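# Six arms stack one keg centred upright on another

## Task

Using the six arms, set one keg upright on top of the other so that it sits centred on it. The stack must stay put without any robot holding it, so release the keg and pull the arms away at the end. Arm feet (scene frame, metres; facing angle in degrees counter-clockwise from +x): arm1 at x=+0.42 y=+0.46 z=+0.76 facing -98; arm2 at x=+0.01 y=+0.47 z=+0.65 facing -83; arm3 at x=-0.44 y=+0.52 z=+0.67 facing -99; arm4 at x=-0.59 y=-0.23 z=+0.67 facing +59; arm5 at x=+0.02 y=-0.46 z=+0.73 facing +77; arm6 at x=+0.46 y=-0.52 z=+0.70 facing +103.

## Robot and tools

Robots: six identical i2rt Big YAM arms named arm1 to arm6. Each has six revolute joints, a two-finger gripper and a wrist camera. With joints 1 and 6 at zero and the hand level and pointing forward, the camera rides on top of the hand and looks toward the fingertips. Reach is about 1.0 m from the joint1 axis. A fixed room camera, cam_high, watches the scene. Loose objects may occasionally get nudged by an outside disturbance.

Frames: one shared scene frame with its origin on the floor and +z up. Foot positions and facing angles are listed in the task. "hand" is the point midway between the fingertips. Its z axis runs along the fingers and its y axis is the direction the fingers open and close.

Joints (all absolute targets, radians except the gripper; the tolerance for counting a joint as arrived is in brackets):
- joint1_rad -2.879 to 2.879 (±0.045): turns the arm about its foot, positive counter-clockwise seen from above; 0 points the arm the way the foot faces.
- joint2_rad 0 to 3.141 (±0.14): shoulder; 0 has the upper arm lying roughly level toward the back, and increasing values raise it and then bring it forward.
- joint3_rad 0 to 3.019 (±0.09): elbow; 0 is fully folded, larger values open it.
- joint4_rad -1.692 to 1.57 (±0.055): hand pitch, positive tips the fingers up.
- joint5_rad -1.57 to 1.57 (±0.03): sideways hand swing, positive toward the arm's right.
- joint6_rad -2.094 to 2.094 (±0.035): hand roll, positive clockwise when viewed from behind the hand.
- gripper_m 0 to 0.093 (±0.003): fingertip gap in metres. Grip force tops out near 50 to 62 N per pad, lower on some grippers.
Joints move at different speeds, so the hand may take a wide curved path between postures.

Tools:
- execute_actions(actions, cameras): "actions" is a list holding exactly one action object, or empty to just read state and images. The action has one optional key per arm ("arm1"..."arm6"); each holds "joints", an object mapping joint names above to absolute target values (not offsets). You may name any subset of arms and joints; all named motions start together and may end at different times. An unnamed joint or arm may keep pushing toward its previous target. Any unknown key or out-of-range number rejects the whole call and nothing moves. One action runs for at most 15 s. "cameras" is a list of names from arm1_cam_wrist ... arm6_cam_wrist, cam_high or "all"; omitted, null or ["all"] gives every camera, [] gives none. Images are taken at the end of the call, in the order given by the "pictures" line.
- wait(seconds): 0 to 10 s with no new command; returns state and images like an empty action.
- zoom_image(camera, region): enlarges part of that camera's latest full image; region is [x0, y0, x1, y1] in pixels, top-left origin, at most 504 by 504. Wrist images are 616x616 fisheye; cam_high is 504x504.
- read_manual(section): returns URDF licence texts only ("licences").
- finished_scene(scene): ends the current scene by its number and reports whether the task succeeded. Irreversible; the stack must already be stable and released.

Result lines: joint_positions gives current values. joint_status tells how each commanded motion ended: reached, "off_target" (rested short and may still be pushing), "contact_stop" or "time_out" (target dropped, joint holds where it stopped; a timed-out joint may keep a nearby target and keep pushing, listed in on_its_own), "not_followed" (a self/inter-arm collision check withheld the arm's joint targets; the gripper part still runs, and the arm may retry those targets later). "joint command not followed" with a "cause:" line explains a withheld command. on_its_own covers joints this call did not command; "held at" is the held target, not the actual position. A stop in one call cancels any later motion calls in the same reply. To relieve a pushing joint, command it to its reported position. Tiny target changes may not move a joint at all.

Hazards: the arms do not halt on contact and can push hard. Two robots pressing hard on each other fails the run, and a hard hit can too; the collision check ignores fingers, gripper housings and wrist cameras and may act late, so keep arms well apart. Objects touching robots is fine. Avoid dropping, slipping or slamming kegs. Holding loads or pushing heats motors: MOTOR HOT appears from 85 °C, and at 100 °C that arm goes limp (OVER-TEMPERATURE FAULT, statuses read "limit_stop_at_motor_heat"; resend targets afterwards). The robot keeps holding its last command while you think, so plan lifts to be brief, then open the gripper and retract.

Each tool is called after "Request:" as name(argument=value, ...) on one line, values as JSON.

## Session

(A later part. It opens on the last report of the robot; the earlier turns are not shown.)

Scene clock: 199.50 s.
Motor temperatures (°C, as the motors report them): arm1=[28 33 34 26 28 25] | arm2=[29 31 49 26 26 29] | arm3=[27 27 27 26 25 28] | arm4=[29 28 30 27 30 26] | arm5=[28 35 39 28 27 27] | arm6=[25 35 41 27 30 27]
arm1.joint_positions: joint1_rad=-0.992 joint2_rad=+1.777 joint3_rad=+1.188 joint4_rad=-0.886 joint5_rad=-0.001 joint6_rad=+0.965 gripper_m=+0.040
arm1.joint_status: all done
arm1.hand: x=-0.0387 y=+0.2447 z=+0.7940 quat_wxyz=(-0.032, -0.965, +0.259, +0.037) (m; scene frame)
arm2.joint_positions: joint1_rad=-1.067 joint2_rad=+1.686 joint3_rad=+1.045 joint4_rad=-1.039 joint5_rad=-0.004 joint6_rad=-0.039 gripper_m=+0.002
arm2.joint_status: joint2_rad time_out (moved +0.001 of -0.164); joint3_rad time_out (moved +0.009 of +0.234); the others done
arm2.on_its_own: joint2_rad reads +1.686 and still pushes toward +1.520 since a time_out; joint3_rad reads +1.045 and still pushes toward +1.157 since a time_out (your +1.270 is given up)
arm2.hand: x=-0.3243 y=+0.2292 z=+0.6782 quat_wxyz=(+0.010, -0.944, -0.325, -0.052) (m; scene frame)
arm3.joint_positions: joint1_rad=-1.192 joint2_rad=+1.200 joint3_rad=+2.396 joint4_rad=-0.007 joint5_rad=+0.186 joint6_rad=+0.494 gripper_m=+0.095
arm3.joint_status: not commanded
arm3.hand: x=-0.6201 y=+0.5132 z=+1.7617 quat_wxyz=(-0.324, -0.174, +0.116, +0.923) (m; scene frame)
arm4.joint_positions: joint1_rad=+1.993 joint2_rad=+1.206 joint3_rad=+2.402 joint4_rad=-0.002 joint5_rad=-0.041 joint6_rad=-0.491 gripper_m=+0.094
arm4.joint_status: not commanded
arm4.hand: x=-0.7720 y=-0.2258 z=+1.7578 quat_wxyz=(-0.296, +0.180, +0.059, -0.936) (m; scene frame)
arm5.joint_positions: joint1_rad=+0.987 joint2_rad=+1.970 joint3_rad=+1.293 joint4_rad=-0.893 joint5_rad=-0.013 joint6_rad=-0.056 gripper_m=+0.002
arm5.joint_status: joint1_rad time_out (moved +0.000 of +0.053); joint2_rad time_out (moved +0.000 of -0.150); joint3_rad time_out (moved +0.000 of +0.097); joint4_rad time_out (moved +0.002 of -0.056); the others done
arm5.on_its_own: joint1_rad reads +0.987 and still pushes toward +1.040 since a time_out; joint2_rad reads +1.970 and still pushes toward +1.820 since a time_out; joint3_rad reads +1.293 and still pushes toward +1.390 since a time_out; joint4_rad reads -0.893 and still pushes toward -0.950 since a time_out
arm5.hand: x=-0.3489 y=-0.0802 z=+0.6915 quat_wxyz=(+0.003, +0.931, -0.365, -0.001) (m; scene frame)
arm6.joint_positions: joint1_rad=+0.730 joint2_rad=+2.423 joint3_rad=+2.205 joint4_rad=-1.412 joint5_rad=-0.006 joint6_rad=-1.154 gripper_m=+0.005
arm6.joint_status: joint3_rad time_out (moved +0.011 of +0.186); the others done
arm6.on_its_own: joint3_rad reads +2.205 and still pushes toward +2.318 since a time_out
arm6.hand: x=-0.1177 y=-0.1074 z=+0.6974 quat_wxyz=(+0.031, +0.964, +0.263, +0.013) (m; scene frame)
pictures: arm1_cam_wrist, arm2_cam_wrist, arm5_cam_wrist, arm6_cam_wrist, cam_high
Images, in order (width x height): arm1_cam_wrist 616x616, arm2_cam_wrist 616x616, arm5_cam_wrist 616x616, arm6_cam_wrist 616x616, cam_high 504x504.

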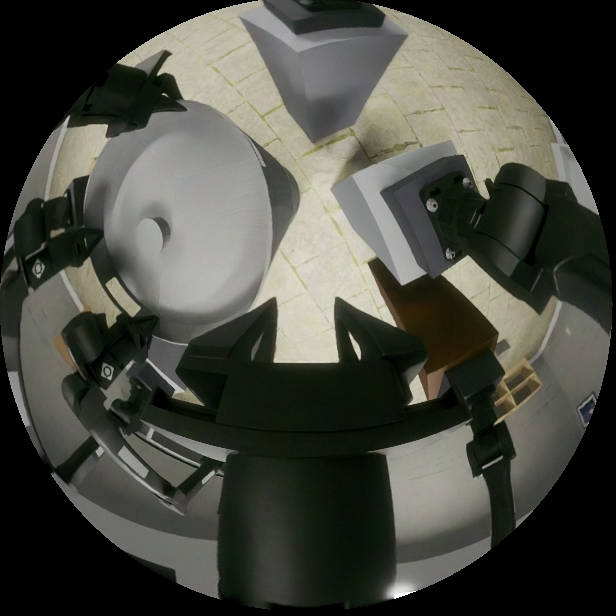

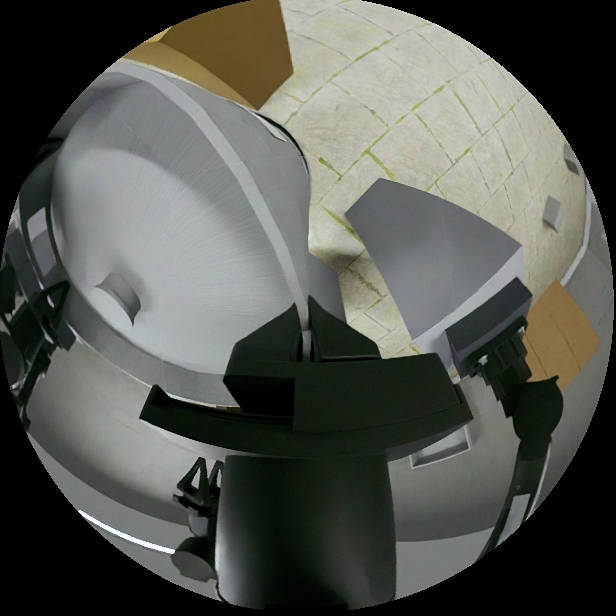

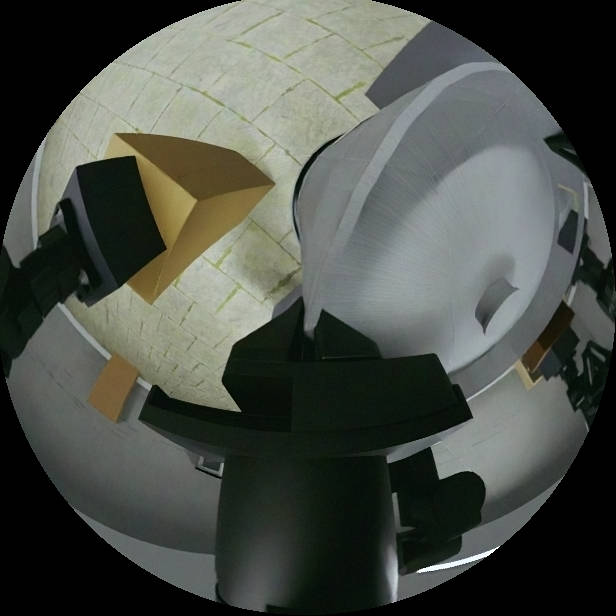

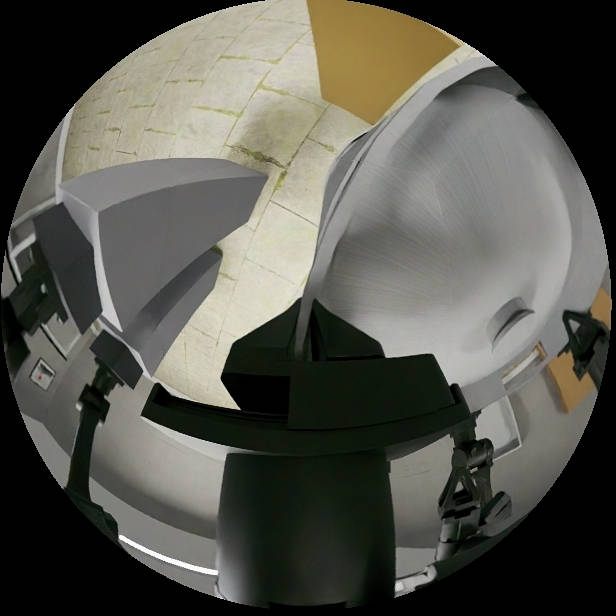

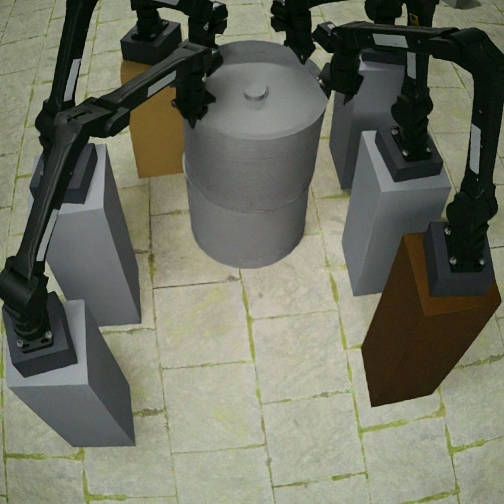

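Request:
execute_actions(actions=[{"arm1":{"joints":{"joint1_rad":-0.79,"joint2_rad":1.965,"joint3_rad":1.44,"joint4_rad":-1.055,"joint6_rad":1.85,"gripper_m":0.06}}}], cameras=[])

Request:
execute_actions(actions=[{"arm1":{"joints":{"joint2_rad":2.11,"joint3_rad":1.375,"joint4_rad":-0.84}}}], cameras=["arm1_cam_wrist"])

Scene clock: 216.70 s.
Motor temperatures (°C, as the motors report them): arm1=[28 32 36 25 28 25] | arm2=[29 33 50 27 26 28] | arm3=[27 27 27 26 25 28] | arm4=[29 28 30 27 30 26] | arm5=[28 37 41 28 27 27] | arm6=[25 37 42 27 29 27]
arm1.joint_positions: joint1_rad=-0.789 joint2_rad=+1.952 joint3_rad=+1.404 joint4_rad=-1.037 joint5_rad=+0.000 joint6_rad=+1.842 gripper_m=+0.060
arm1.joint_status: all done
arm1.hand: x=-0.0192 y=+0.1318 z=+0.7761 quat_wxyz=(+0.006, -0.825, +0.565, -0.002) (m; scene frame)
arm2.joint_positions: joint1_rad=-1.067 joint2_rad=+1.686 joint3_rad=+1.045 joint4_rad=-1.039 joint5_rad=-0.004 joint6_rad=-0.039 gripper_m=+0.002
arm2.joint_status: not commanded
arm2.on_its_own: joint2_rad reads +1.686 and still pushes toward +1.520 since a time_out; joint3_rad reads +1.045 and still pushes toward +1.157 since a time_out (your +1.270 is given up)
arm2.hand: x=-0.3243 y=+0.2292 z=+0.6782 quat_wxyz=(+0.010, -0.944, -0.325, -0.052) (m; scene frame)
arm3.joint_positions: joint1_rad=-1.192 joint2_rad=+1.200 joint3_rad=+2.396 joint4_rad=-0.007 joint5_rad=+0.186 joint6_rad=+0.494 gripper_m=+0.095
arm3.joint_status: not commanded
arm3.hand: x=-0.6201 y=+0.5132 z=+1.7617 quat_wxyz=(-0.324, -0.174, +0.116, +0.923) (m; scene frame)
arm4.joint_positions: joint1_rad=+1.993 joint2_rad=+1.206 joint3_rad=+2.402 joint4_rad=-0.002 joint5_rad=-0.041 joint6_rad=-0.491 gripper_m=+0.094
arm4.joint_status: not commanded
arm4.hand: x=-0.7720 y=-0.2258 z=+1.7578 quat_wxyz=(-0.296, +0.180, +0.059, -0.936) (m; scene frame)
arm5.joint_positions: joint1_rad=+0.987 joint2_rad=+1.970 joint3_rad=+1.293 joint4_rad=-0.893 joint5_rad=-0.013 joint6_rad=-0.056 gripper_m=+0.002
arm5.joint_status: not commanded
arm5.on_its_own: joint1_rad reads +0.987 and still pushes toward +1.040 since a time_out; joint2_rad reads +1.970 and still pushes toward +1.820 since a time_out; joint3_rad reads +1.293 and still pushes toward +1.390 since a time_out; joint4_rad reads -0.893 and still pushes toward -0.950 since a time_out
arm5.hand: x=-0.3489 y=-0.0802 z=+0.6915 quat_wxyz=(+0.003, +0.931, -0.365, -0.001) (m; scene frame)
arm6.joint_positions: joint1_rad=+0.730 joint2_rad=+2.423 joint3_rad=+2.205 joint4_rad=-1.412 joint5_rad=-0.006 joint6_rad=-1.154 gripper_m=+0.005
arm6.joint_status: not commanded
arm6.on_its_own: joint3_rad reads +2.205 and still pushes toward +2.318 since a time_out
arm6.hand: x=-0.1177 y=-0.1074 z=+0.6974 quat_wxyz=(+0.031, +0.964, +0.263, +0.013) (m; scene frame)
pictures: none
No camera images: the call's "cameras" was empty. Leave "cameras" out to get every camera's image.

Scene clock: 217.87 s.
Motor temperatures (°C, as the motors report them): arm1=[28 32 35 25 28 25] | arm2=[29 33 50 27 26 28] | arm3=[27 27 27 26 25 28] | arm4=[29 28 30 27 30 26] | arm5=[28 37 41 28 27 27] | arm6=[25 37 42 27 29 27]
arm1.joint_positions: joint1_rad=-0.789 joint2_rad=+2.104 joint3_rad=+1.367 joint4_rad=-0.858 joint5_rad=+0.000 joint6_rad=+1.843 gripper_m=+0.060
arm1.joint_status: all done
arm1.hand: x=-0.0207 y=+0.1307 z=+0.6840 quat_wxyz=(+0.010, -0.825, +0.565, -0.004) (m; scene frame)
arm2.joint_positions: joint1_rad=-1.067 joint2_rad=+1.686 joint3_rad=+1.045 joint4_rad=-1.039 joint5_rad=-0.004 joint6_rad=-0.039 gripper_m=+0.002
arm2.joint_status: not commanded
arm2.on_its_own: joint2_rad reads +1.686 and still pushes toward +1.520 since a time_out; joint3_rad reads +1.045 and still pushes toward +1.157 since a time_out (your +1.270 is given up)
arm2.hand: x=-0.3243 y=+0.2292 z=+0.6782 quat_wxyz=(+0.010, -0.944, -0.325, -0.052) (m; scene frame)
arm3.joint_positions: joint1_rad=-1.192 joint2_rad=+1.200 joint3_rad=+2.396 joint4_rad=-0.007 joint5_rad=+0.186 joint6_rad=+0.494 gripper_m=+0.095
arm3.joint_status: not commanded
arm3.hand: x=-0.6201 y=+0.5132 z=+1.7617 quat_wxyz=(-0.324, -0.174, +0.116, +0.923) (m; scene frame)
arm4.joint_positions: joint1_rad=+1.993 joint2_rad=+1.206 joint3_rad=+2.402 joint4_rad=-0.002 joint5_rad=-0.041 joint6_rad=-0.491 gripper_m=+0.094
arm4.joint_status: not commanded
arm4.hand: x=-0.7720 y=-0.2258 z=+1.7578 quat_wxyz=(-0.296, +0.180, +0.059, -0.936) (m; scene frame)
arm5.joint_positions: joint1_rad=+0.987 joint2_rad=+1.970 joint3_rad=+1.293 joint4_rad=-0.893 joint5_rad=-0.013 joint6_rad=-0.056 gripper_m=+0.002
arm5.joint_status: not commanded
arm5.on_its_own: joint1_rad reads +0.987 and still pushes toward +1.040 since a time_out; joint2_rad reads +1.970 and still pushes toward +1.820 since a time_out; joint3_rad reads +1.293 and still pushes toward +1.390 since a time_out; joint4_rad reads -0.893 and still pushes toward -0.950 since a time_out
arm5.hand: x=-0.3489 y=-0.0802 z=+0.6915 quat_wxyz=(+0.003, +0.931, -0.365, -0.001) (m; scene frame)
arm6.joint_positions: joint1_rad=+0.730 joint2_rad=+2.423 joint3_rad=+2.205 joint4_rad=-1.412 joint5_rad=-0.006 joint6_rad=-1.154 gripper_m=+0.005
arm6.joint_status: not commanded
arm6.on_its_own: joint3_rad reads +2.205 and still pushes toward +2.318 since a time_out
arm6.hand: x=-0.1177 y=-0.1074 z=+0.6974 quat_wxyz=(+0.031, +0.964, +0.263, +0.013) (m; scene frame)
pictures: arm1_cam_wrist
Images, in order (width x height): arm1_cam_wrist 616x616.

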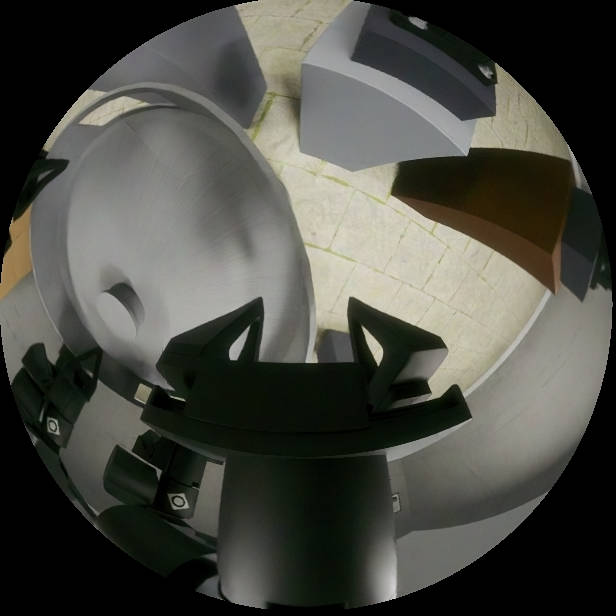

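Request:
execute_actions(actions=[{"arm1":{"joints":{"joint2_rad":2.14,"gripper_m":0.025}}}], cameras=[])

Request:
execute_actions(actions=[{"arm1":{"joints":{"gripper_m":0}}}], cameras=["arm1_cam_wrist"])

Scene clock: 221.10 s.
Motor temperatures (°C, as the motors report them): arm1=[28 32 35 25 28 25] | arm2=[29 33 50 27 26 28] | arm3=[27 27 27 26 25 28] | arm4=[29 28 30 27 30 26] | arm5=[28 37 42 28 27 27] | arm6=[25 37 43 27 29 27]
arm1.joint_positions: joint1_rad=-0.789 joint2_rad=+2.104 joint3_rad=+1.367 joint4_rad=-0.858 joint5_rad=+0.000 joint6_rad=+1.843 gripper_m=+0.025
arm1.joint_status: all done
arm1.hand: x=-0.0207 y=+0.1307 z=+0.6840 quat_wxyz=(+0.010, -0.825, +0.565, -0.004) (m; scene frame)
arm2.joint_positions: joint1_rad=-1.067 joint2_rad=+1.686 joint3_rad=+1.045 joint4_rad=-1.039 joint5_rad=-0.004 joint6_rad=-0.039 gripper_m=+0.002
arm2.joint_status: not commanded
arm2.on_its_own: joint2_rad reads +1.686 and still pushes toward +1.520 since a time_out; joint3_rad reads +1.045 and still pushes toward +1.157 since a time_out (your +1.270 is given up)
arm2.hand: x=-0.3243 y=+0.2292 z=+0.6782 quat_wxyz=(+0.010, -0.944, -0.325, -0.052) (m; scene frame)
arm3.joint_positions: joint1_rad=-1.192 joint2_rad=+1.200 joint3_rad=+2.396 joint4_rad=-0.007 joint5_rad=+0.186 joint6_rad=+0.494 gripper_m=+0.095
arm3.joint_status: not commanded
arm3.hand: x=-0.6201 y=+0.5132 z=+1.7617 quat_wxyz=(-0.324, -0.174, +0.116, +0.923) (m; scene frame)
arm4.joint_positions: joint1_rad=+1.993 joint2_rad=+1.206 joint3_rad=+2.402 joint4_rad=-0.002 joint5_rad=-0.041 joint6_rad=-0.491 gripper_m=+0.094
arm4.joint_status: not commanded
arm4.hand: x=-0.7720 y=-0.2258 z=+1.7578 quat_wxyz=(-0.296, +0.180, +0.059, -0.936) (m; scene frame)
arm5.joint_positions: joint1_rad=+0.987 joint2_rad=+1.970 joint3_rad=+1.293 joint4_rad=-0.893 joint5_rad=-0.013 joint6_rad=-0.056 gripper_m=+0.002
arm5.joint_status: not commanded
arm5.on_its_own: joint1_rad reads +0.987 and still pushes toward +1.040 since a time_out; joint2_rad reads +1.970 and still pushes toward +1.820 since a time_out; joint3_rad reads +1.293 and still pushes toward +1.390 since a time_out; joint4_rad reads -0.893 and still pushes toward -0.950 since a time_out
arm5.hand: x=-0.3489 y=-0.0802 z=+0.6915 quat_wxyz=(+0.003, +0.931, -0.365, -0.001) (m; scene frame)
arm6.joint_positions: joint1_rad=+0.730 joint2_rad=+2.423 joint3_rad=+2.205 joint4_rad=-1.412 joint5_rad=-0.006 joint6_rad=-1.154 gripper_m=+0.005
arm6.joint_status: not commanded
arm6.on_its_own: joint3_rad reads +2.205 and still pushes toward +2.318 since a time_out
arm6.hand: x=-0.1177 y=-0.1074 z=+0.6974 quat_wxyz=(+0.031, +0.964, +0.263, +0.013) (m; scene frame)
pictures: none
No camera images: the call's "cameras" was empty. Leave "cameras" out to get every camera's image.

Scene clock: 221.60 s.
Motor temperatures (°C, as the motors report them): arm1=[28 32 35 25 28 25] | arm2=[29 33 50 27 26 28] | arm3=[27 27 27 26 25 28] | arm4=[29 28 30 27 30 26] | arm5=[28 37 42 28 27 27] | arm6=[25 37 43 27 29 27]
arm1.joint_positions: joint1_rad=-0.789 joint2_rad=+2.104 joint3_rad=+1.363 joint4_rad=-0.860 joint5_rad=-0.002 joint6_rad=+1.843 gripper_m=+0.004
arm1.joint_status: gripper_m off_target (ended at +0.004, target +0.000)
arm1.hand: x=-0.0182 y=+0.1316 z=+0.6829 quat_wxyz=(+0.013, -0.825, +0.565, -0.006) (m; scene frame)
arm2.joint_positions: joint1_rad=-1.067 joint2_rad=+1.686 joint3_rad=+1.045 joint4_rad=-1.039 joint5_rad=-0.005 joint6_rad=-0.039 gripper_m=+0.002
arm2.joint_status: not commanded
arm2.on_its_own: joint2_rad reads +1.686 and still pushes toward +1.520 since a time_out; joint3_rad reads +1.045 and still pushes toward +1.157 since a time_out (your +1.270 is given up)
arm2.hand: x=-0.3242 y=+0.2291 z=+0.6781 quat_wxyz=(+0.010, -0.944, -0.325, -0.052) (m; scene frame)
arm3.joint_positions: joint1_rad=-1.192 joint2_rad=+1.200 joint3_rad=+2.396 joint4_rad=-0.007 joint5_rad=+0.186 joint6_rad=+0.494 gripper_m=+0.095
arm3.joint_status: not commanded
arm3.hand: x=-0.6201 y=+0.5132 z=+1.7617 quat_wxyz=(-0.324, -0.174, +0.116, +0.923) (m; scene frame)
arm4.joint_positions: joint1_rad=+1.993 joint2_rad=+1.206 joint3_rad=+2.402 joint4_rad=-0.002 joint5_rad=-0.041 joint6_rad=-0.491 gripper_m=+0.094
arm4.joint_status: not commanded
arm4.hand: x=-0.7720 y=-0.2258 z=+1.7578 quat_wxyz=(-0.296, +0.180, +0.059, -0.936) (m; scene frame)
arm5.joint_positions: joint1_rad=+0.988 joint2_rad=+1.970 joint3_rad=+1.293 joint4_rad=-0.893 joint5_rad=-0.014 joint6_rad=-0.056 gripper_m=+0.002
arm5.joint_status: not commanded
arm5.on_its_own: joint1_rad reads +0.988 and still pushes toward +1.040 since a time_out; joint2_rad reads +1.970 and still pushes toward +1.820 since a time_out; joint3_rad reads +1.293 and still pushes toward +1.390 since a time_out; joint4_rad reads -0.893 and still pushes toward -0.950 since a time_out
arm5.hand: x=-0.3492 y=-0.0804 z=+0.6915 quat_wxyz=(+0.004, +0.931, -0.365, -0.001) (m; scene frame)
arm6.joint_positions: joint1_rad=+0.730 joint2_rad=+2.424 joint3_rad=+2.205 joint4_rad=-1.412 joint5_rad=-0.005 joint6_rad=-1.154 gripper_m=+0.005
arm6.joint_status: not commanded
arm6.on_its_own: joint3_rad reads +2.205 and still pushes toward +2.318 since a time_out
arm6.hand: x=-0.1178 y=-0.1076 z=+0.6972 quat_wxyz=(+0.031, +0.964, +0.263, +0.013) (m; scene frame)
pictures: arm1_cam_wrist
Images, in order (width x height): arm1_cam_wrist 616x616.

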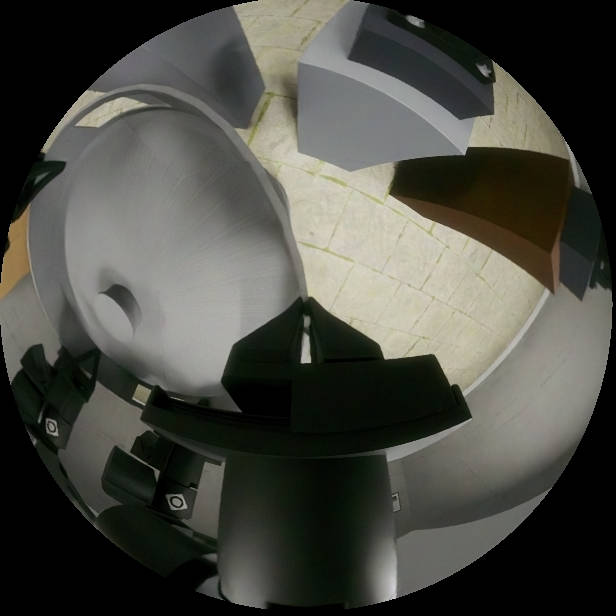

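Request:
execute_actions(actions=[{"arm1":{"joints":{"gripper_m":0.03}}}], cameras=[])

Request:
execute_actions(actions=[{"arm1":{"joints":{"joint2_rad":2.175,"joint4_rad":-0.79}}}], cameras=[])

Request:
execute_actions(actions=[{"arm1":{"joints":{"gripper_m":0}}}], cameras=["arm1_cam_wrist"])

Scene clock: 225.57 s.
Motor temperatures (°C, as the motors report them): arm1=[28 32 35 25 28 25] | arm2=[29 34 50 27 26 28] | arm3=[27 27 27 26 25 28] | arm4=[29 28 30 27 30 26] | arm5=[28 37 42 28 27 27] | arm6=[25 38 43 27 29 27]
arm1.joint_positions: joint1_rad=-0.789 joint2_rad=+2.104 joint3_rad=+1.363 joint4_rad=-0.858 joint5_rad=-0.002 joint6_rad=+1.843 gripper_m=+0.030
arm1.joint_status: all done
arm1.hand: x=-0.0185 y=+0.1314 z=+0.6827 quat_wxyz=(+0.012, -0.825, +0.565, -0.005) (m; scene frame)
arm2.joint_positions: joint1_rad=-1.067 joint2_rad=+1.686 joint3_rad=+1.045 joint4_rad=-1.039 joint5_rad=-0.005 joint6_rad=-0.039 gripper_m=+0.002
arm2.joint_status: not commanded
arm2.on_its_own: joint2_rad reads +1.686 and still pushes toward +1.520 since a time_out; joint3_rad reads +1.045 and still pushes toward +1.157 since a time_out (your +1.270 is given up)
arm2.hand: x=-0.3242 y=+0.2291 z=+0.6781 quat_wxyz=(+0.010, -0.944, -0.325, -0.052) (m; scene frame)
arm3.joint_positions: joint1_rad=-1.192 joint2_rad=+1.200 joint3_rad=+2.396 joint4_rad=-0.007 joint5_rad=+0.186 joint6_rad=+0.494 gripper_m=+0.095
arm3.joint_status: not commanded
arm3.hand: x=-0.6201 y=+0.5132 z=+1.7617 quat_wxyz=(-0.324, -0.174, +0.116, +0.923) (m; scene frame)
arm4.joint_positions: joint1_rad=+1.993 joint2_rad=+1.206 joint3_rad=+2.402 joint4_rad=-0.002 joint5_rad=-0.041 joint6_rad=-0.491 gripper_m=+0.094
arm4.joint_status: not commanded
arm4.hand: x=-0.7720 y=-0.2258 z=+1.7578 quat_wxyz=(-0.296, +0.180, +0.059, -0.936) (m; scene frame)
arm5.joint_positions: joint1_rad=+0.988 joint2_rad=+1.970 joint3_rad=+1.293 joint4_rad=-0.893 joint5_rad=-0.014 joint6_rad=-0.056 gripper_m=+0.002
arm5.joint_status: not commanded
arm5.on_its_own: joint1_rad reads +0.988 and still pushes toward +1.040 since a time_out; joint2_rad reads +1.970 and still pushes toward +1.820 since a time_out; joint3_rad reads +1.293 and still pushes toward +1.390 since a time_out; joint4_rad reads -0.893 and still pushes toward -0.950 since a time_out
arm5.hand: x=-0.3492 y=-0.0804 z=+0.6915 quat_wxyz=(+0.004, +0.931, -0.365, -0.001) (m; scene frame)
arm6.joint_positions: joint1_rad=+0.730 joint2_rad=+2.424 joint3_rad=+2.205 joint4_rad=-1.412 joint5_rad=-0.005 joint6_rad=-1.154 gripper_m=+0.005
arm6.joint_status: not commanded
arm6.on_its_own: joint3_rad reads +2.205 and still pushes toward +2.318 since a time_out
arm6.hand: x=-0.1178 y=-0.1076 z=+0.6972 quat_wxyz=(+0.031, +0.964, +0.263, +0.013) (m; scene frame)
pictures: none
No camera images: the call's "cameras" was empty. Leave "cameras" out to get every camera's image.

Scene clock: 226.40 s.
Motor temperatures (°C, as the motors report them): arm1=[28 32 35 25 28 25] | arm2=[29 34 50 27 26 28] | arm3=[27 27 27 26 25 28] | arm4=[29 28 30 27 30 26] | arm5=[28 37 42 28 27 27] | arm6=[25 38 43 27 29 27]
arm1.joint_positions: joint1_rad=-0.789 joint2_rad=+2.144 joint3_rad=+1.363 joint4_rad=-0.809 joint5_rad=-0.002 joint6_rad=+1.843 gripper_m=+0.030
arm1.joint_status: all done
arm1.hand: x=-0.0211 y=+0.1295 z=+0.6612 quat_wxyz=(+0.008, -0.825, +0.565, -0.004) (m; scene frame)
arm2.joint_positions: joint1_rad=-1.067 joint2_rad=+1.686 joint3_rad=+1.045 joint4_rad=-1.039 joint5_rad=-0.005 joint6_rad=-0.039 gripper_m=+0.002
arm2.joint_status: not commanded
arm2.on_its_own: joint2_rad reads +1.686 and still pushes toward +1.520 since a time_out; joint3_rad reads +1.045 and still pushes toward +1.157 since a time_out (your +1.270 is given up)
arm2.hand: x=-0.3242 y=+0.2291 z=+0.6781 quat_wxyz=(+0.010, -0.944, -0.325, -0.052) (m; scene frame)
arm3.joint_positions: joint1_rad=-1.192 joint2_rad=+1.200 joint3_rad=+2.396 joint4_rad=-0.007 joint5_rad=+0.186 joint6_rad=+0.494 gripper_m=+0.095
arm3.joint_status: not commanded
arm3.hand: x=-0.6201 y=+0.5132 z=+1.7617 quat_wxyz=(-0.324, -0.174, +0.116, +0.923) (m; scene frame)
arm4.joint_positions: joint1_rad=+1.993 joint2_rad=+1.206 joint3_rad=+2.402 joint4_rad=-0.002 joint5_rad=-0.041 joint6_rad=-0.491 gripper_m=+0.094
arm4.joint_status: not commanded
arm4.hand: x=-0.7720 y=-0.2258 z=+1.7578 quat_wxyz=(-0.296, +0.180, +0.059, -0.936) (m; scene frame)
arm5.joint_positions: joint1_rad=+0.988 joint2_rad=+1.970 joint3_rad=+1.293 joint4_rad=-0.893 joint5_rad=-0.014 joint6_rad=-0.056 gripper_m=+0.002
arm5.joint_status: not commanded
arm5.on_its_own: joint1_rad reads +0.988 and still pushes toward +1.040 since a time_out; joint2_rad reads +1.970 and still pushes toward +1.820 since a time_out; joint3_rad reads +1.293 and still pushes toward +1.390 since a time_out; joint4_rad reads -0.893 and still pushes toward -0.950 since a time_out
arm5.hand: x=-0.3492 y=-0.0804 z=+0.6915 quat_wxyz=(+0.004, +0.931, -0.365, -0.001) (m; scene frame)
arm6.joint_positions: joint1_rad=+0.730 joint2_rad=+2.424 joint3_rad=+2.205 joint4_rad=-1.412 joint5_rad=-0.005 joint6_rad=-1.154 gripper_m=+0.005
arm6.joint_status: not commanded
arm6.on_its_own: joint3_rad reads +2.205 and still pushes toward +2.318 since a time_out
arm6.hand: x=-0.1178 y=-0.1076 z=+0.6972 quat_wxyz=(+0.031, +0.964, +0.263, +0.013) (m; scene frame)
pictures: none
No camera images: the call's "cameras" was empty. Leave "cameras" out to get every camera's image.

Scene clock: 226.97 s.
Motor temperatures (°C, as the motors report them): arm1=[28 32 35 25 28 25] | arm2=[29 34 50 27 26 28] | arm3=[27 27 27 26 25 28] | arm4=[29 28 30 27 30 26] | arm5=[28 37 42 28 27 27] | arm6=[25 38 43 27 29 27]
arm1.joint_positions: joint1_rad=-0.786 joint2_rad=+2.144 joint3_rad=+1.359 joint4_rad=-0.809 joint5_rad=+0.002 joint6_rad=+1.832 gripper_m=+0.004
arm1.joint_status: gripper_m off_target (ended at +0.004, target +0.000)
arm1.hand: x=-0.0190 y=+0.1303 z=+0.6602 quat_wxyz=(+0.010, -0.829, +0.559, -0.003) (m; scene frame)
arm2.joint_positions: joint1_rad=-1.067 joint2_rad=+1.686 joint3_rad=+1.045 joint4_rad=-1.038 joint5_rad=-0.005 joint6_rad=-0.040 gripper_m=+0.002
arm2.joint_status: not commanded
arm2.on_its_own: joint2_rad reads +1.686 and still pushes toward +1.520 since a time_out; joint3_rad reads +1.045 and still pushes toward +1.157 since a time_out (your +1.270 is given up)
arm2.hand: x=-0.3243 y=+0.2291 z=+0.6779 quat_wxyz=(+0.010, -0.944, -0.325, -0.052) (m; scene frame)
arm3.joint_positions: joint1_rad=-1.192 joint2_rad=+1.200 joint3_rad=+2.396 joint4_rad=-0.007 joint5_rad=+0.186 joint6_rad=+0.494 gripper_m=+0.095
arm3.joint_status: not commanded
arm3.hand: x=-0.6201 y=+0.5132 z=+1.7617 quat_wxyz=(-0.324, -0.174, +0.116, +0.923) (m; scene frame)
arm4.joint_positions: joint1_rad=+1.993 joint2_rad=+1.206 joint3_rad=+2.402 joint4_rad=-0.002 joint5_rad=-0.041 joint6_rad=-0.491 gripper_m=+0.094
arm4.joint_status: not commanded
arm4.hand: x=-0.7720 y=-0.2258 z=+1.7578 quat_wxyz=(-0.296, +0.180, +0.059, -0.936) (m; scene frame)
arm5.joint_positions: joint1_rad=+0.989 joint2_rad=+1.970 joint3_rad=+1.293 joint4_rad=-0.892 joint5_rad=-0.014 joint6_rad=-0.056 gripper_m=+0.002
arm5.joint_status: not commanded
arm5.on_its_own: joint1_rad reads +0.989 and still pushes toward +1.040 since a time_out; joint2_rad reads +1.970 and still pushes toward +1.820 since a time_out; joint3_rad reads +1.293 and still pushes toward +1.390 since a time_out; joint4_rad reads -0.892 and still pushes toward -0.950 since a time_out
arm5.hand: x=-0.3497 y=-0.0807 z=+0.6915 quat_wxyz=(+0.003, +0.931, -0.364, -0.001) (m; scene frame)
arm6.joint_positions: joint1_rad=+0.731 joint2_rad=+2.424 joint3_rad=+2.205 joint4_rad=-1.412 joint5_rad=-0.004 joint6_rad=-1.153 gripper_m=+0.005
arm6.joint_status: not commanded
arm6.on_its_own: joint3_rad reads +2.205 and still pushes toward +2.318 since a time_out
arm6.hand: x=-0.1180 y=-0.1079 z=+0.6972 quat_wxyz=(+0.031, +0.964, +0.264, +0.014) (m; scene frame)
pictures: arm1_cam_wrist
Images, in order (width x height): arm1_cam_wrist 616x616.

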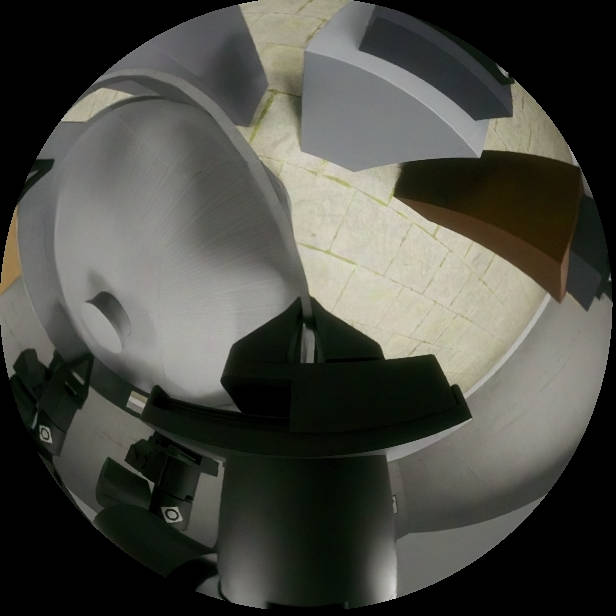

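Request:
execute_actions(actions=[{"arm1":{"joints":{"joint2_rad":2.02,"joint3_rad":1.47,"joint4_rad":-0.86}},"arm2":{"joints":{"joint1_rad":-1.08,"joint2_rad":1.54,"joint3_rad":1.165,"joint4_rad":-1.02,"joint6_rad":-0.05}},"arm5":{"joints":{"joint1_rad":1.03,"joint2_rad":1.83,"joint3_rad":1.37,"joint4_rad":-0.92,"joint6_rad":-0.03}},"arm6":{"joints":{"joint1_rad":0.76,"joint2_rad":2.30,"joint3_rad":2.31,"joint4_rad":-1.42,"joint6_rad":-1.14}}}], cameras=["cam_high","arm1_cam_wrist","arm2_cam_wrist","arm5_cam_wrist","arm6_cam_wrist"])

Request:
zoom_image(camera="cam_high", region=[170, 100, 340, 270])

Scene clock: 235.10 s.
Motor temperatures (°C, as the motors report them): arm1=[28 33 36 25 28 25] | arm2=[29 34 51 27 26 28] | arm3=[27 27 27 26 25 28] | arm4=[29 28 30 27 30 26] | arm5=[28 38 42 28 27 27] | arm6=[25 38 43 27 29 27]
arm1.joint_positions: joint1_rad=-0.786 joint2_rad=+2.139 joint3_rad=+1.377 joint4_rad=-0.818 joint5_rad=+0.003 joint6_rad=+1.832 gripper_m=+0.004
arm1.joint_status: joint3_rad time_out (moved +0.018 of +0.111); the others done
arm1.on_its_own: joint3_rad reads +1.377 and still pushes toward +1.470 since a time_out
arm1.hand: x=-0.0256 y=+0.1256 z=+0.6675 quat_wxyz=(+0.004, -0.829, +0.559, +0.000) (m; scene frame)
arm2.joint_positions: joint1_rad=-1.067 joint2_rad=+1.687 joint3_rad=+1.045 joint4_rad=-1.014 joint5_rad=-0.004 joint6_rad=-0.039 gripper_m=+0.002
arm2.joint_status: joint2_rad time_out (moved +0.001 of -0.146); joint3_rad time_out (moved +0.000 of +0.120); the others done
arm2.on_its_own: joint2_rad reads +1.687 and still pushes toward +1.540 since a time_out; joint3_rad reads +1.045 and still pushes toward +1.157 since a time_out
arm2.hand: x=-0.3292 y=+0.2256 z=+0.6770 quat_wxyz=(+0.007, -0.945, -0.325, -0.040) (m; scene frame)
arm3.joint_positions: joint1_rad=-1.192 joint2_rad=+1.200 joint3_rad=+2.396 joint4_rad=-0.007 joint5_rad=+0.186 joint6_rad=+0.494 gripper_m=+0.095
arm3.joint_status: not commanded
arm3.hand: x=-0.6201 y=+0.5132 z=+1.7617 quat_wxyz=(-0.324, -0.174, +0.116, +0.923) (m; scene frame)
arm4.joint_positions: joint1_rad=+1.993 joint2_rad=+1.206 joint3_rad=+2.402 joint4_rad=-0.002 joint5_rad=-0.041 joint6_rad=-0.491 gripper_m=+0.094
arm4.joint_status: not commanded
arm4.hand: x=-0.7720 y=-0.2258 z=+1.7578 quat_wxyz=(-0.296, +0.180, +0.059, -0.936) (m; scene frame)
arm5.joint_positions: joint1_rad=+0.999 joint2_rad=+1.973 joint3_rad=+1.293 joint4_rad=-0.884 joint5_rad=-0.015 joint6_rad=-0.046 gripper_m=+0.002
arm5.joint_status: joint2_rad time_out (moved +0.003 of -0.140); the others done
arm5.on_its_own: joint2_rad reads +1.973 and still pushes toward +1.830 since a time_out
arm5.hand: x=-0.3549 y=-0.0837 z=+0.6899 quat_wxyz=(+0.003, +0.931, -0.364, -0.004) (m; scene frame)
arm6.joint_positions: joint1_rad=+0.742 joint2_rad=+2.424 joint3_rad=+2.205 joint4_rad=-1.404 joint5_rad=+0.005 joint6_rad=-1.137 gripper_m=+0.004
arm6.joint_status: joint3_rad time_out (moved +0.000 of +0.105); the others done
arm6.on_its_own: joint3_rad reads +2.205 and still pushes toward +2.310 since a time_out
arm6.hand: x=-0.1231 y=-0.1119 z=+0.6972 quat_wxyz=(+0.025, +0.965, +0.261, +0.015) (m; scene frame)
pictures: arm1_cam_wrist, arm2_cam_wrist, arm5_cam_wrist, arm6_cam_wrist, cam_high
Images, in order (width x height): arm1_cam_wrist 616x616, arm2_cam_wrist 616x616, arm5_cam_wrist 616x616, arm6_cam_wrist 616x616, cam_high 504x504.

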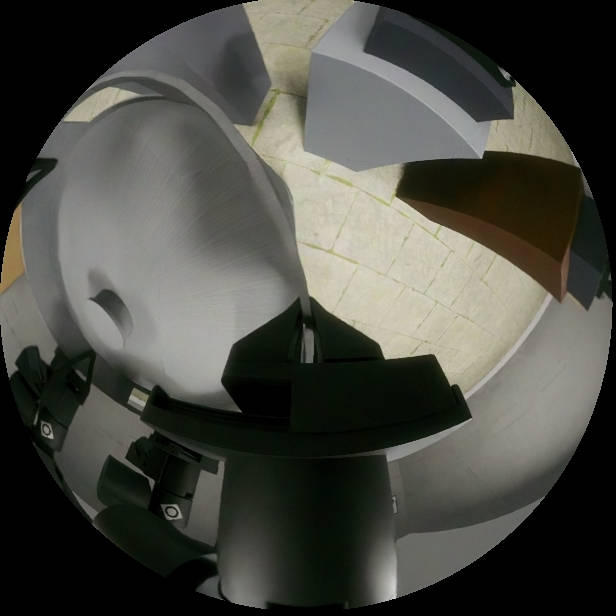

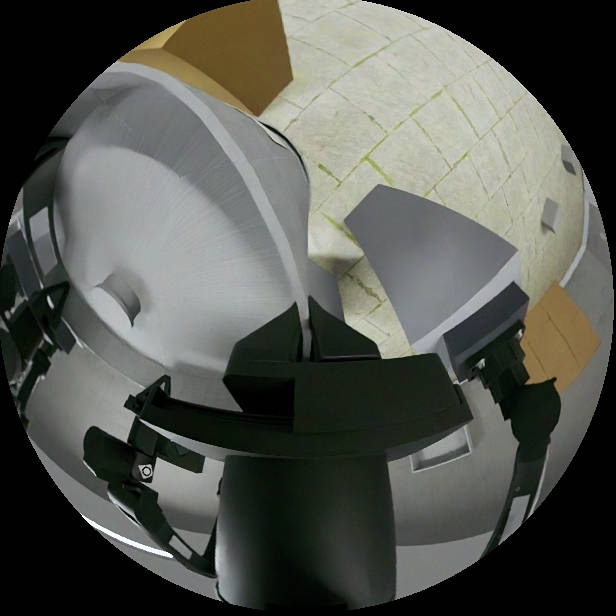

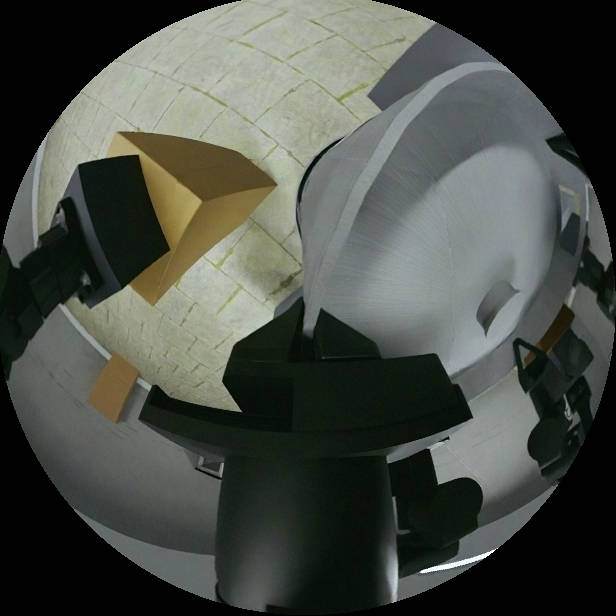

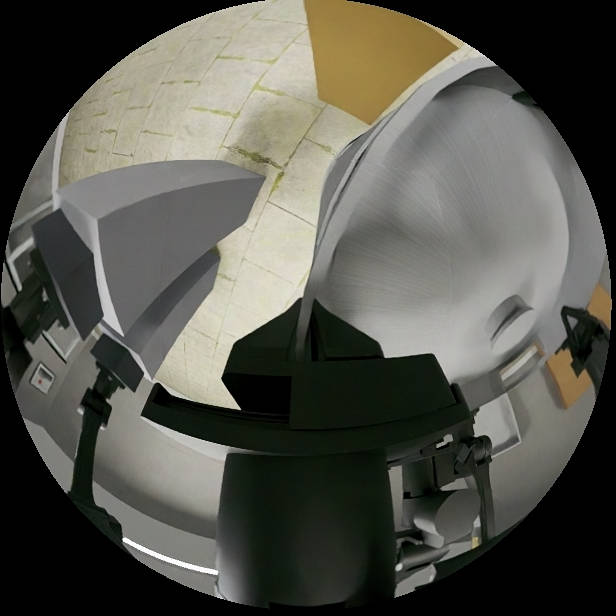

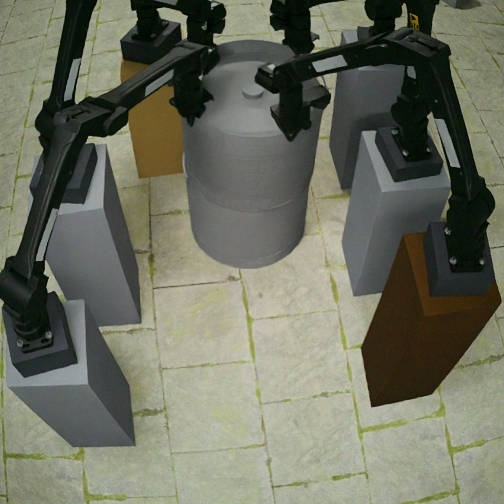

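Region (170, 100, 340, 270) of cam_high's 504x504 image, scaled by 2.965, with more detail than that image has.

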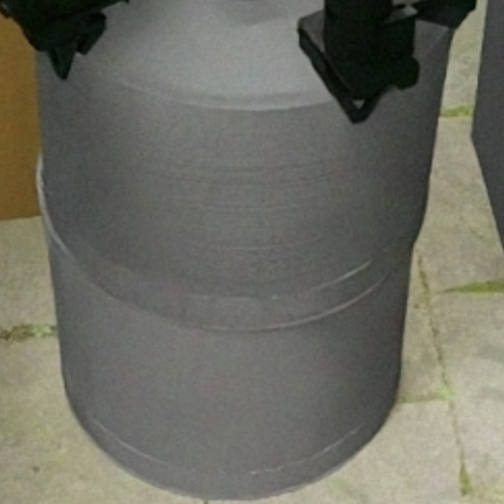

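Request:
execute_actions(actions=[{"arm1":{"joints":{"joint1_rad":-0.81,"joint4_rad":-0.79}},"arm2":{"joints":{"joint1_rad":-1.11,"joint4_rad":-0.96}},"arm5":{"joints":{"joint1_rad":1.055,"joint4_rad":-0.875}},"arm6":{"joints":{"joint1_rad":0.778,"joint4_rad":-1.36}}}], cameras=["cam_high","arm2_cam_wrist","arm5_cam_wrist"])

Request:
zoom_image(camera="cam_high", region=[170, 100, 340, 270])

Request:
zoom_image(camera="arm5_cam_wrist", region=[260, 90, 420, 290])

Request:
zoom_image(camera="arm2_cam_wrist", region=[210, 70, 370, 270])

Scene clock: 242.73 s.
Motor temperatures (°C, as the motors report them): arm1=[28 35 39 25 28 25] | arm2=[29 34 51 26 26 28] | arm3=[27 27 27 26 25 28] | arm4=[29 28 30 27 30 26] | arm5=[28 38 42 28 27 27] | arm6=[25 39 43 27 30 27]
arm1.joint_positions: joint1_rad=-0.794 joint2_rad=+2.135 joint3_rad=+1.379 joint4_rad=-0.786 joint5_rad=+0.004 joint6_rad=+1.828 gripper_m=+0.002
arm1.joint_status: all done
arm1.on_its_own: joint3_rad reads +1.379 and still pushes toward +1.470 since a time_out
arm1.hand: x=-0.0361 y=+0.1237 z=+0.6703 quat_wxyz=(-0.013, -0.828, +0.561, +0.007) (m; scene frame)
arm2.joint_positions: joint1_rad=-1.080 joint2_rad=+1.687 joint3_rad=+1.045 joint4_rad=-0.974 joint5_rad=-0.008 joint6_rad=-0.043 gripper_m=+0.002
arm2.joint_status: all done
arm2.on_its_own: joint2_rad reads +1.687 and still pushes toward +1.540 since a time_out; joint3_rad reads +1.045 and still pushes toward +1.157 since a time_out
arm2.hand: x=-0.3399 y=+0.2239 z=+0.6764 quat_wxyz=(-0.001, -0.947, -0.321, -0.022) (m; scene frame)
arm3.joint_positions: joint1_rad=-1.192 joint2_rad=+1.200 joint3_rad=+2.396 joint4_rad=-0.007 joint5_rad=+0.186 joint6_rad=+0.494 gripper_m=+0.095
arm3.joint_status: not commanded
arm3.hand: x=-0.6201 y=+0.5132 z=+1.7617 quat_wxyz=(-0.324, -0.174, +0.116, +0.923) (m; scene frame)
arm4.joint_positions: joint1_rad=+1.993 joint2_rad=+1.206 joint3_rad=+2.402 joint4_rad=-0.002 joint5_rad=-0.041 joint6_rad=-0.491 gripper_m=+0.094
arm4.joint_status: not commanded
arm4.hand: x=-0.7720 y=-0.2258 z=+1.7578 quat_wxyz=(-0.296, +0.180, +0.059, -0.936) (m; scene frame)
arm5.joint_positions: joint1_rad=+1.016 joint2_rad=+1.976 joint3_rad=+1.293 joint4_rad=-0.854 joint5_rad=-0.011 joint6_rad=-0.032 gripper_m=+0.002
arm5.joint_status: all done
arm5.on_its_own: joint2_rad reads +1.976 and still pushes toward +1.830 since a time_out
arm5.hand: x=-0.3657 y=-0.0846 z=+0.6888 quat_wxyz=(-0.004, +0.932, -0.363, -0.016) (m; scene frame)
arm6.joint_positions: joint1_rad=+0.756 joint2_rad=+2.422 joint3_rad=+2.205 joint4_rad=-1.372 joint5_rad=+0.020 joint6_rad=-1.122 gripper_m=+0.003
arm6.joint_status: all done
arm6.on_its_own: joint3_rad reads +2.205 and still pushes toward +2.310 since a time_out
arm6.hand: x=-0.1339 y=-0.1130 z=+0.6983 quat_wxyz=(+0.007, +0.965, +0.261, +0.010) (m; scene frame)
pictures: arm2_cam_wrist, arm5_cam_wrist, cam_high
Images, in order (width x height): arm2_cam_wrist 616x616, arm5_cam_wrist 616x616, cam_high 504x504.

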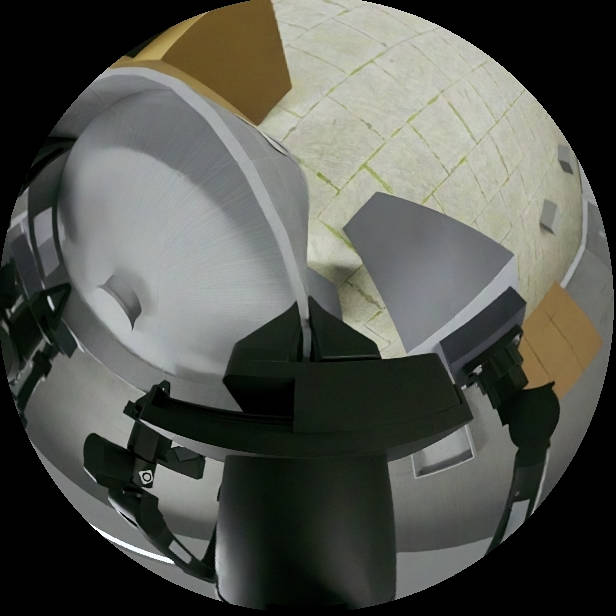

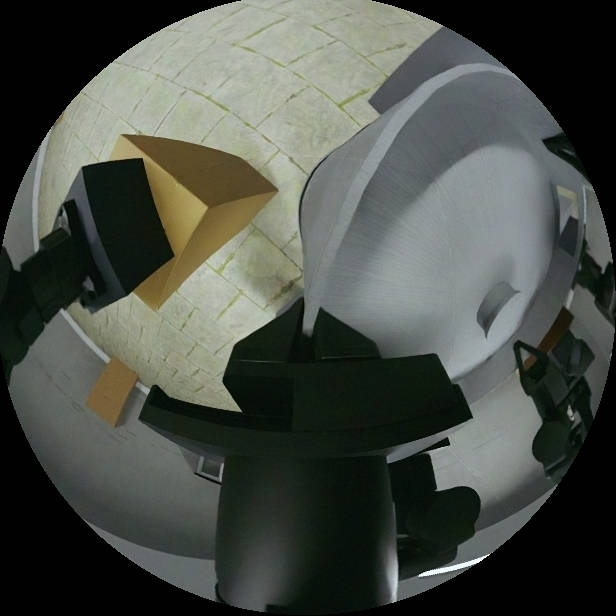

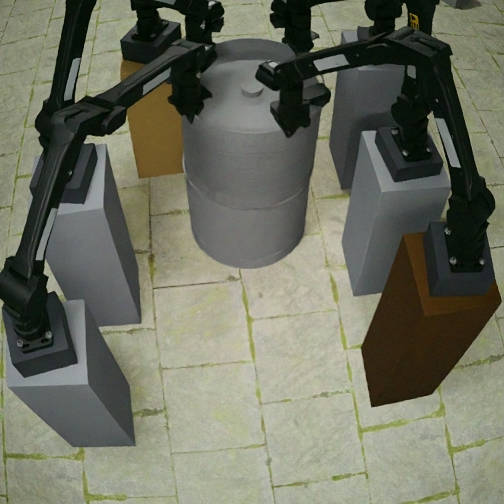

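Region (170, 100, 340, 270) of cam_high's 504x504 image, scaled by 2.965, with more detail than that image has.

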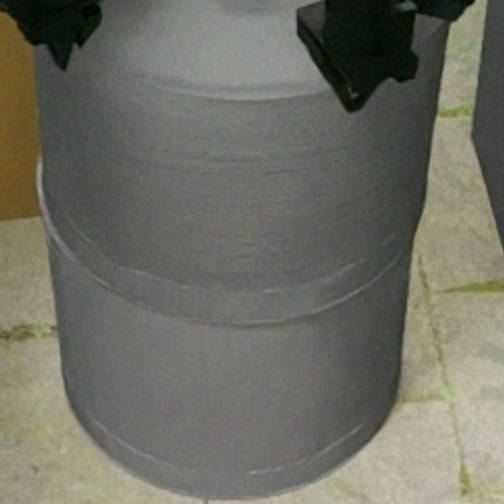

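Region (260, 90, 420, 290) of arm5_cam_wrist's 616x616 image, scaled by 2.520, with more detail than that image has; it fills the left 403 columns of this view, and the rest is white.

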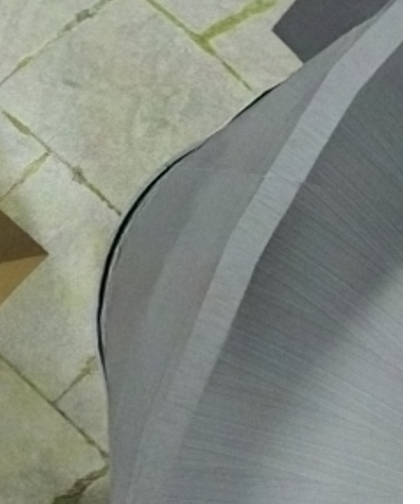

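Region (210, 70, 370, 270) of arm2_cam_wrist's 616x616 image, scaled by 2.520, with more detail than that image has; it fills the left 403 columns of this view, and the rest is white.

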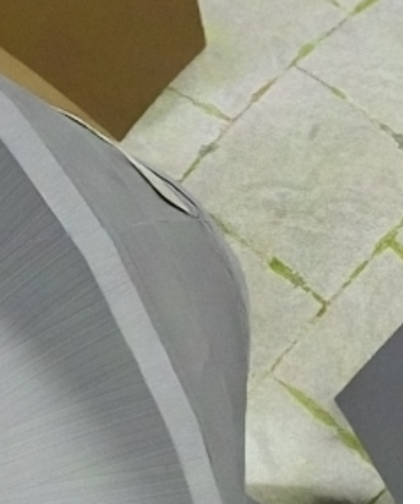

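Request:
execute_actions(actions=[{"arm1":{"joints":{"joint1_rad":-0.77,"joint4_rad":-0.77}},"arm2":{"joints":{"joint1_rad":-1.06,"joint4_rad":-0.94}},"arm5":{"joints":{"joint1_rad":1.065,"joint4_rad":-0.89}},"arm6":{"joints":{"joint1_rad":0.795,"joint4_rad":-1.39}}}], cameras=["cam_high","arm5_cam_wrist"])

Request:
zoom_image(camera="cam_high", region=[170, 100, 340, 270])

Request:
zoom_image(camera="arm5_cam_wrist", region=[260, 90, 420, 290])

Scene clock: 247.63 s.
Motor temperatures (°C, as the motors report them): arm1=[28 35 40 25 28 25] | arm2=[29 34 51 26 26 28] | arm3=[27 27 27 26 25 28] | arm4=[29 28 30 27 30 26] | arm5=[28 38 42 28 27 27] | arm6=[25 39 44 27 30 27]
arm1.joint_positions: joint1_rad=-0.789 joint2_rad=+2.133 joint3_rad=+1.379 joint4_rad=-0.776 joint5_rad=+0.012 joint6_rad=+1.827 gripper_m=+0.002
arm1.joint_status: all done
arm1.on_its_own: joint3_rad reads +1.379 and still pushes toward +1.470 since a time_out
arm1.hand: x=-0.0376 y=+0.1207 z=+0.6714 quat_wxyz=(-0.018, -0.829, +0.558, +0.012) (m; scene frame)
arm2.joint_positions: joint1_rad=-1.075 joint2_rad=+1.687 joint3_rad=+1.045 joint4_rad=-0.963 joint5_rad=-0.004 joint6_rad=-0.043 gripper_m=+0.002
arm2.joint_status: all done
arm2.on_its_own: joint2_rad reads +1.687 and still pushes toward +1.540 since a time_out; joint3_rad reads +1.045 and still pushes toward +1.157 since a time_out
arm2.hand: x=-0.3412 y=+0.2212 z=+0.6763 quat_wxyz=(-0.001, -0.946, -0.324, -0.016) (m; scene frame)
arm3.joint_positions: joint1_rad=-1.192 joint2_rad=+1.200 joint3_rad=+2.396 joint4_rad=-0.007 joint5_rad=+0.186 joint6_rad=+0.494 gripper_m=+0.095
arm3.joint_status: not commanded
arm3.hand: x=-0.6201 y=+0.5132 z=+1.7617 quat_wxyz=(-0.324, -0.174, +0.116, +0.923) (m; scene frame)
arm4.joint_positions: joint1_rad=+1.993 joint2_rad=+1.206 joint3_rad=+2.402 joint4_rad=-0.002 joint5_rad=-0.041 joint6_rad=-0.491 gripper_m=+0.094
arm4.joint_status: not commanded
arm4.hand: x=-0.7720 y=-0.2258 z=+1.7578 quat_wxyz=(-0.296, +0.180, +0.059, -0.936) (m; scene frame)
arm5.joint_positions: joint1_rad=+1.022 joint2_rad=+1.978 joint3_rad=+1.293 joint4_rad=-0.854 joint5_rad=-0.009 joint6_rad=-0.027 gripper_m=+0.002
arm5.joint_status: all done
arm5.on_its_own: joint2_rad reads +1.978 and still pushes toward +1.830 since a time_out
arm5.hand: x=-0.3675 y=-0.0868 z=+0.6878 quat_wxyz=(-0.005, +0.932, -0.362, -0.014) (m; scene frame)
arm6.joint_positions: joint1_rad=+0.761 joint2_rad=+2.422 joint3_rad=+2.205 joint4_rad=-1.372 joint5_rad=+0.025 joint6_rad=-1.118 gripper_m=+0.003
arm6.joint_status: all done
arm6.on_its_own: joint3_rad reads +2.205 and still pushes toward +2.310 since a time_out
arm6.hand: x=-0.1354 y=-0.1154 z=+0.6983 quat_wxyz=(+0.005, +0.965, +0.261, +0.012) (m; scene frame)
pictures: arm5_cam_wrist, cam_high
Images, in order (width x height): arm5_cam_wrist 616x616, cam_high 504x504.

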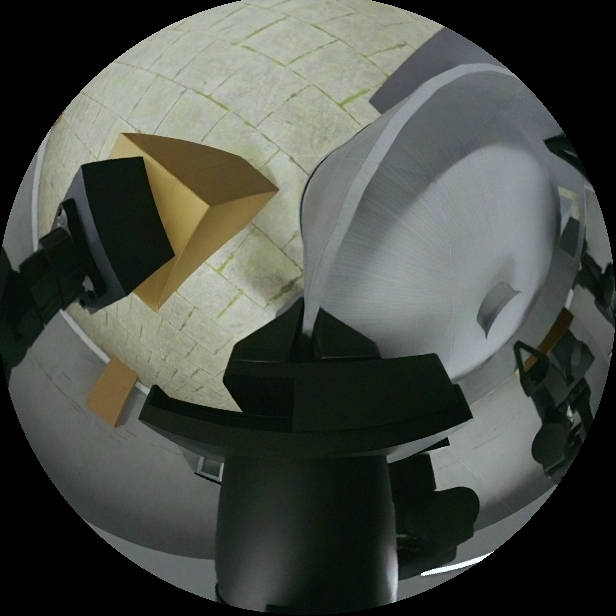

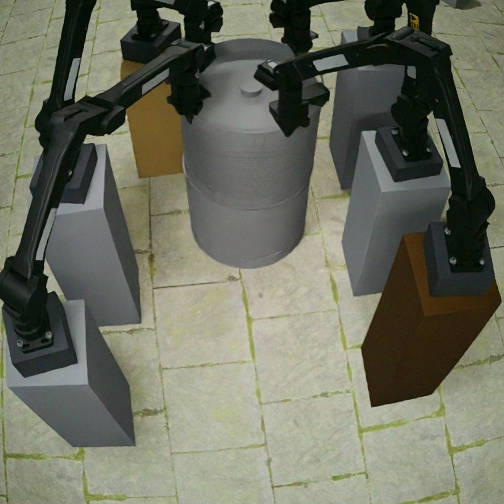

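Region (170, 100, 340, 270) of cam_high's 504x504 image, scaled by 2.965, with more detail than that image has.

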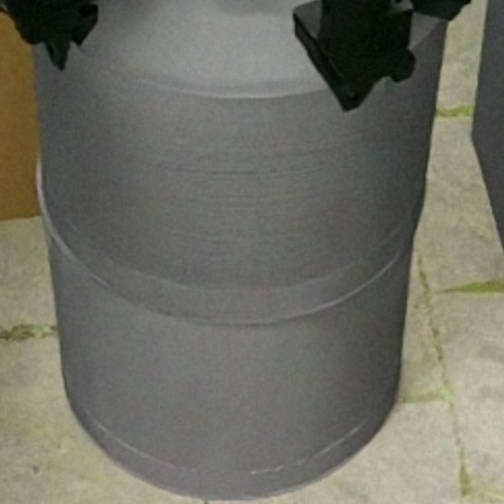

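Region (260, 90, 420, 290) of arm5_cam_wrist's 616x616 image, scaled by 2.520, with more detail than that image has; it fills the left 403 columns of this view, and the rest is white.

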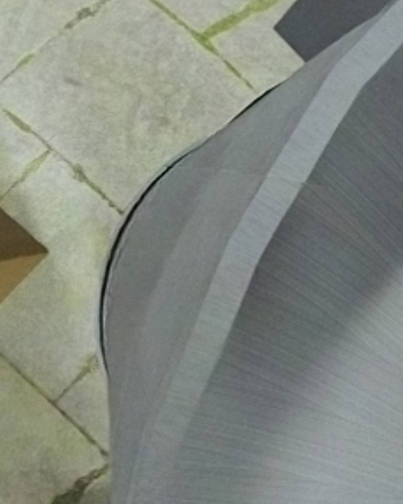

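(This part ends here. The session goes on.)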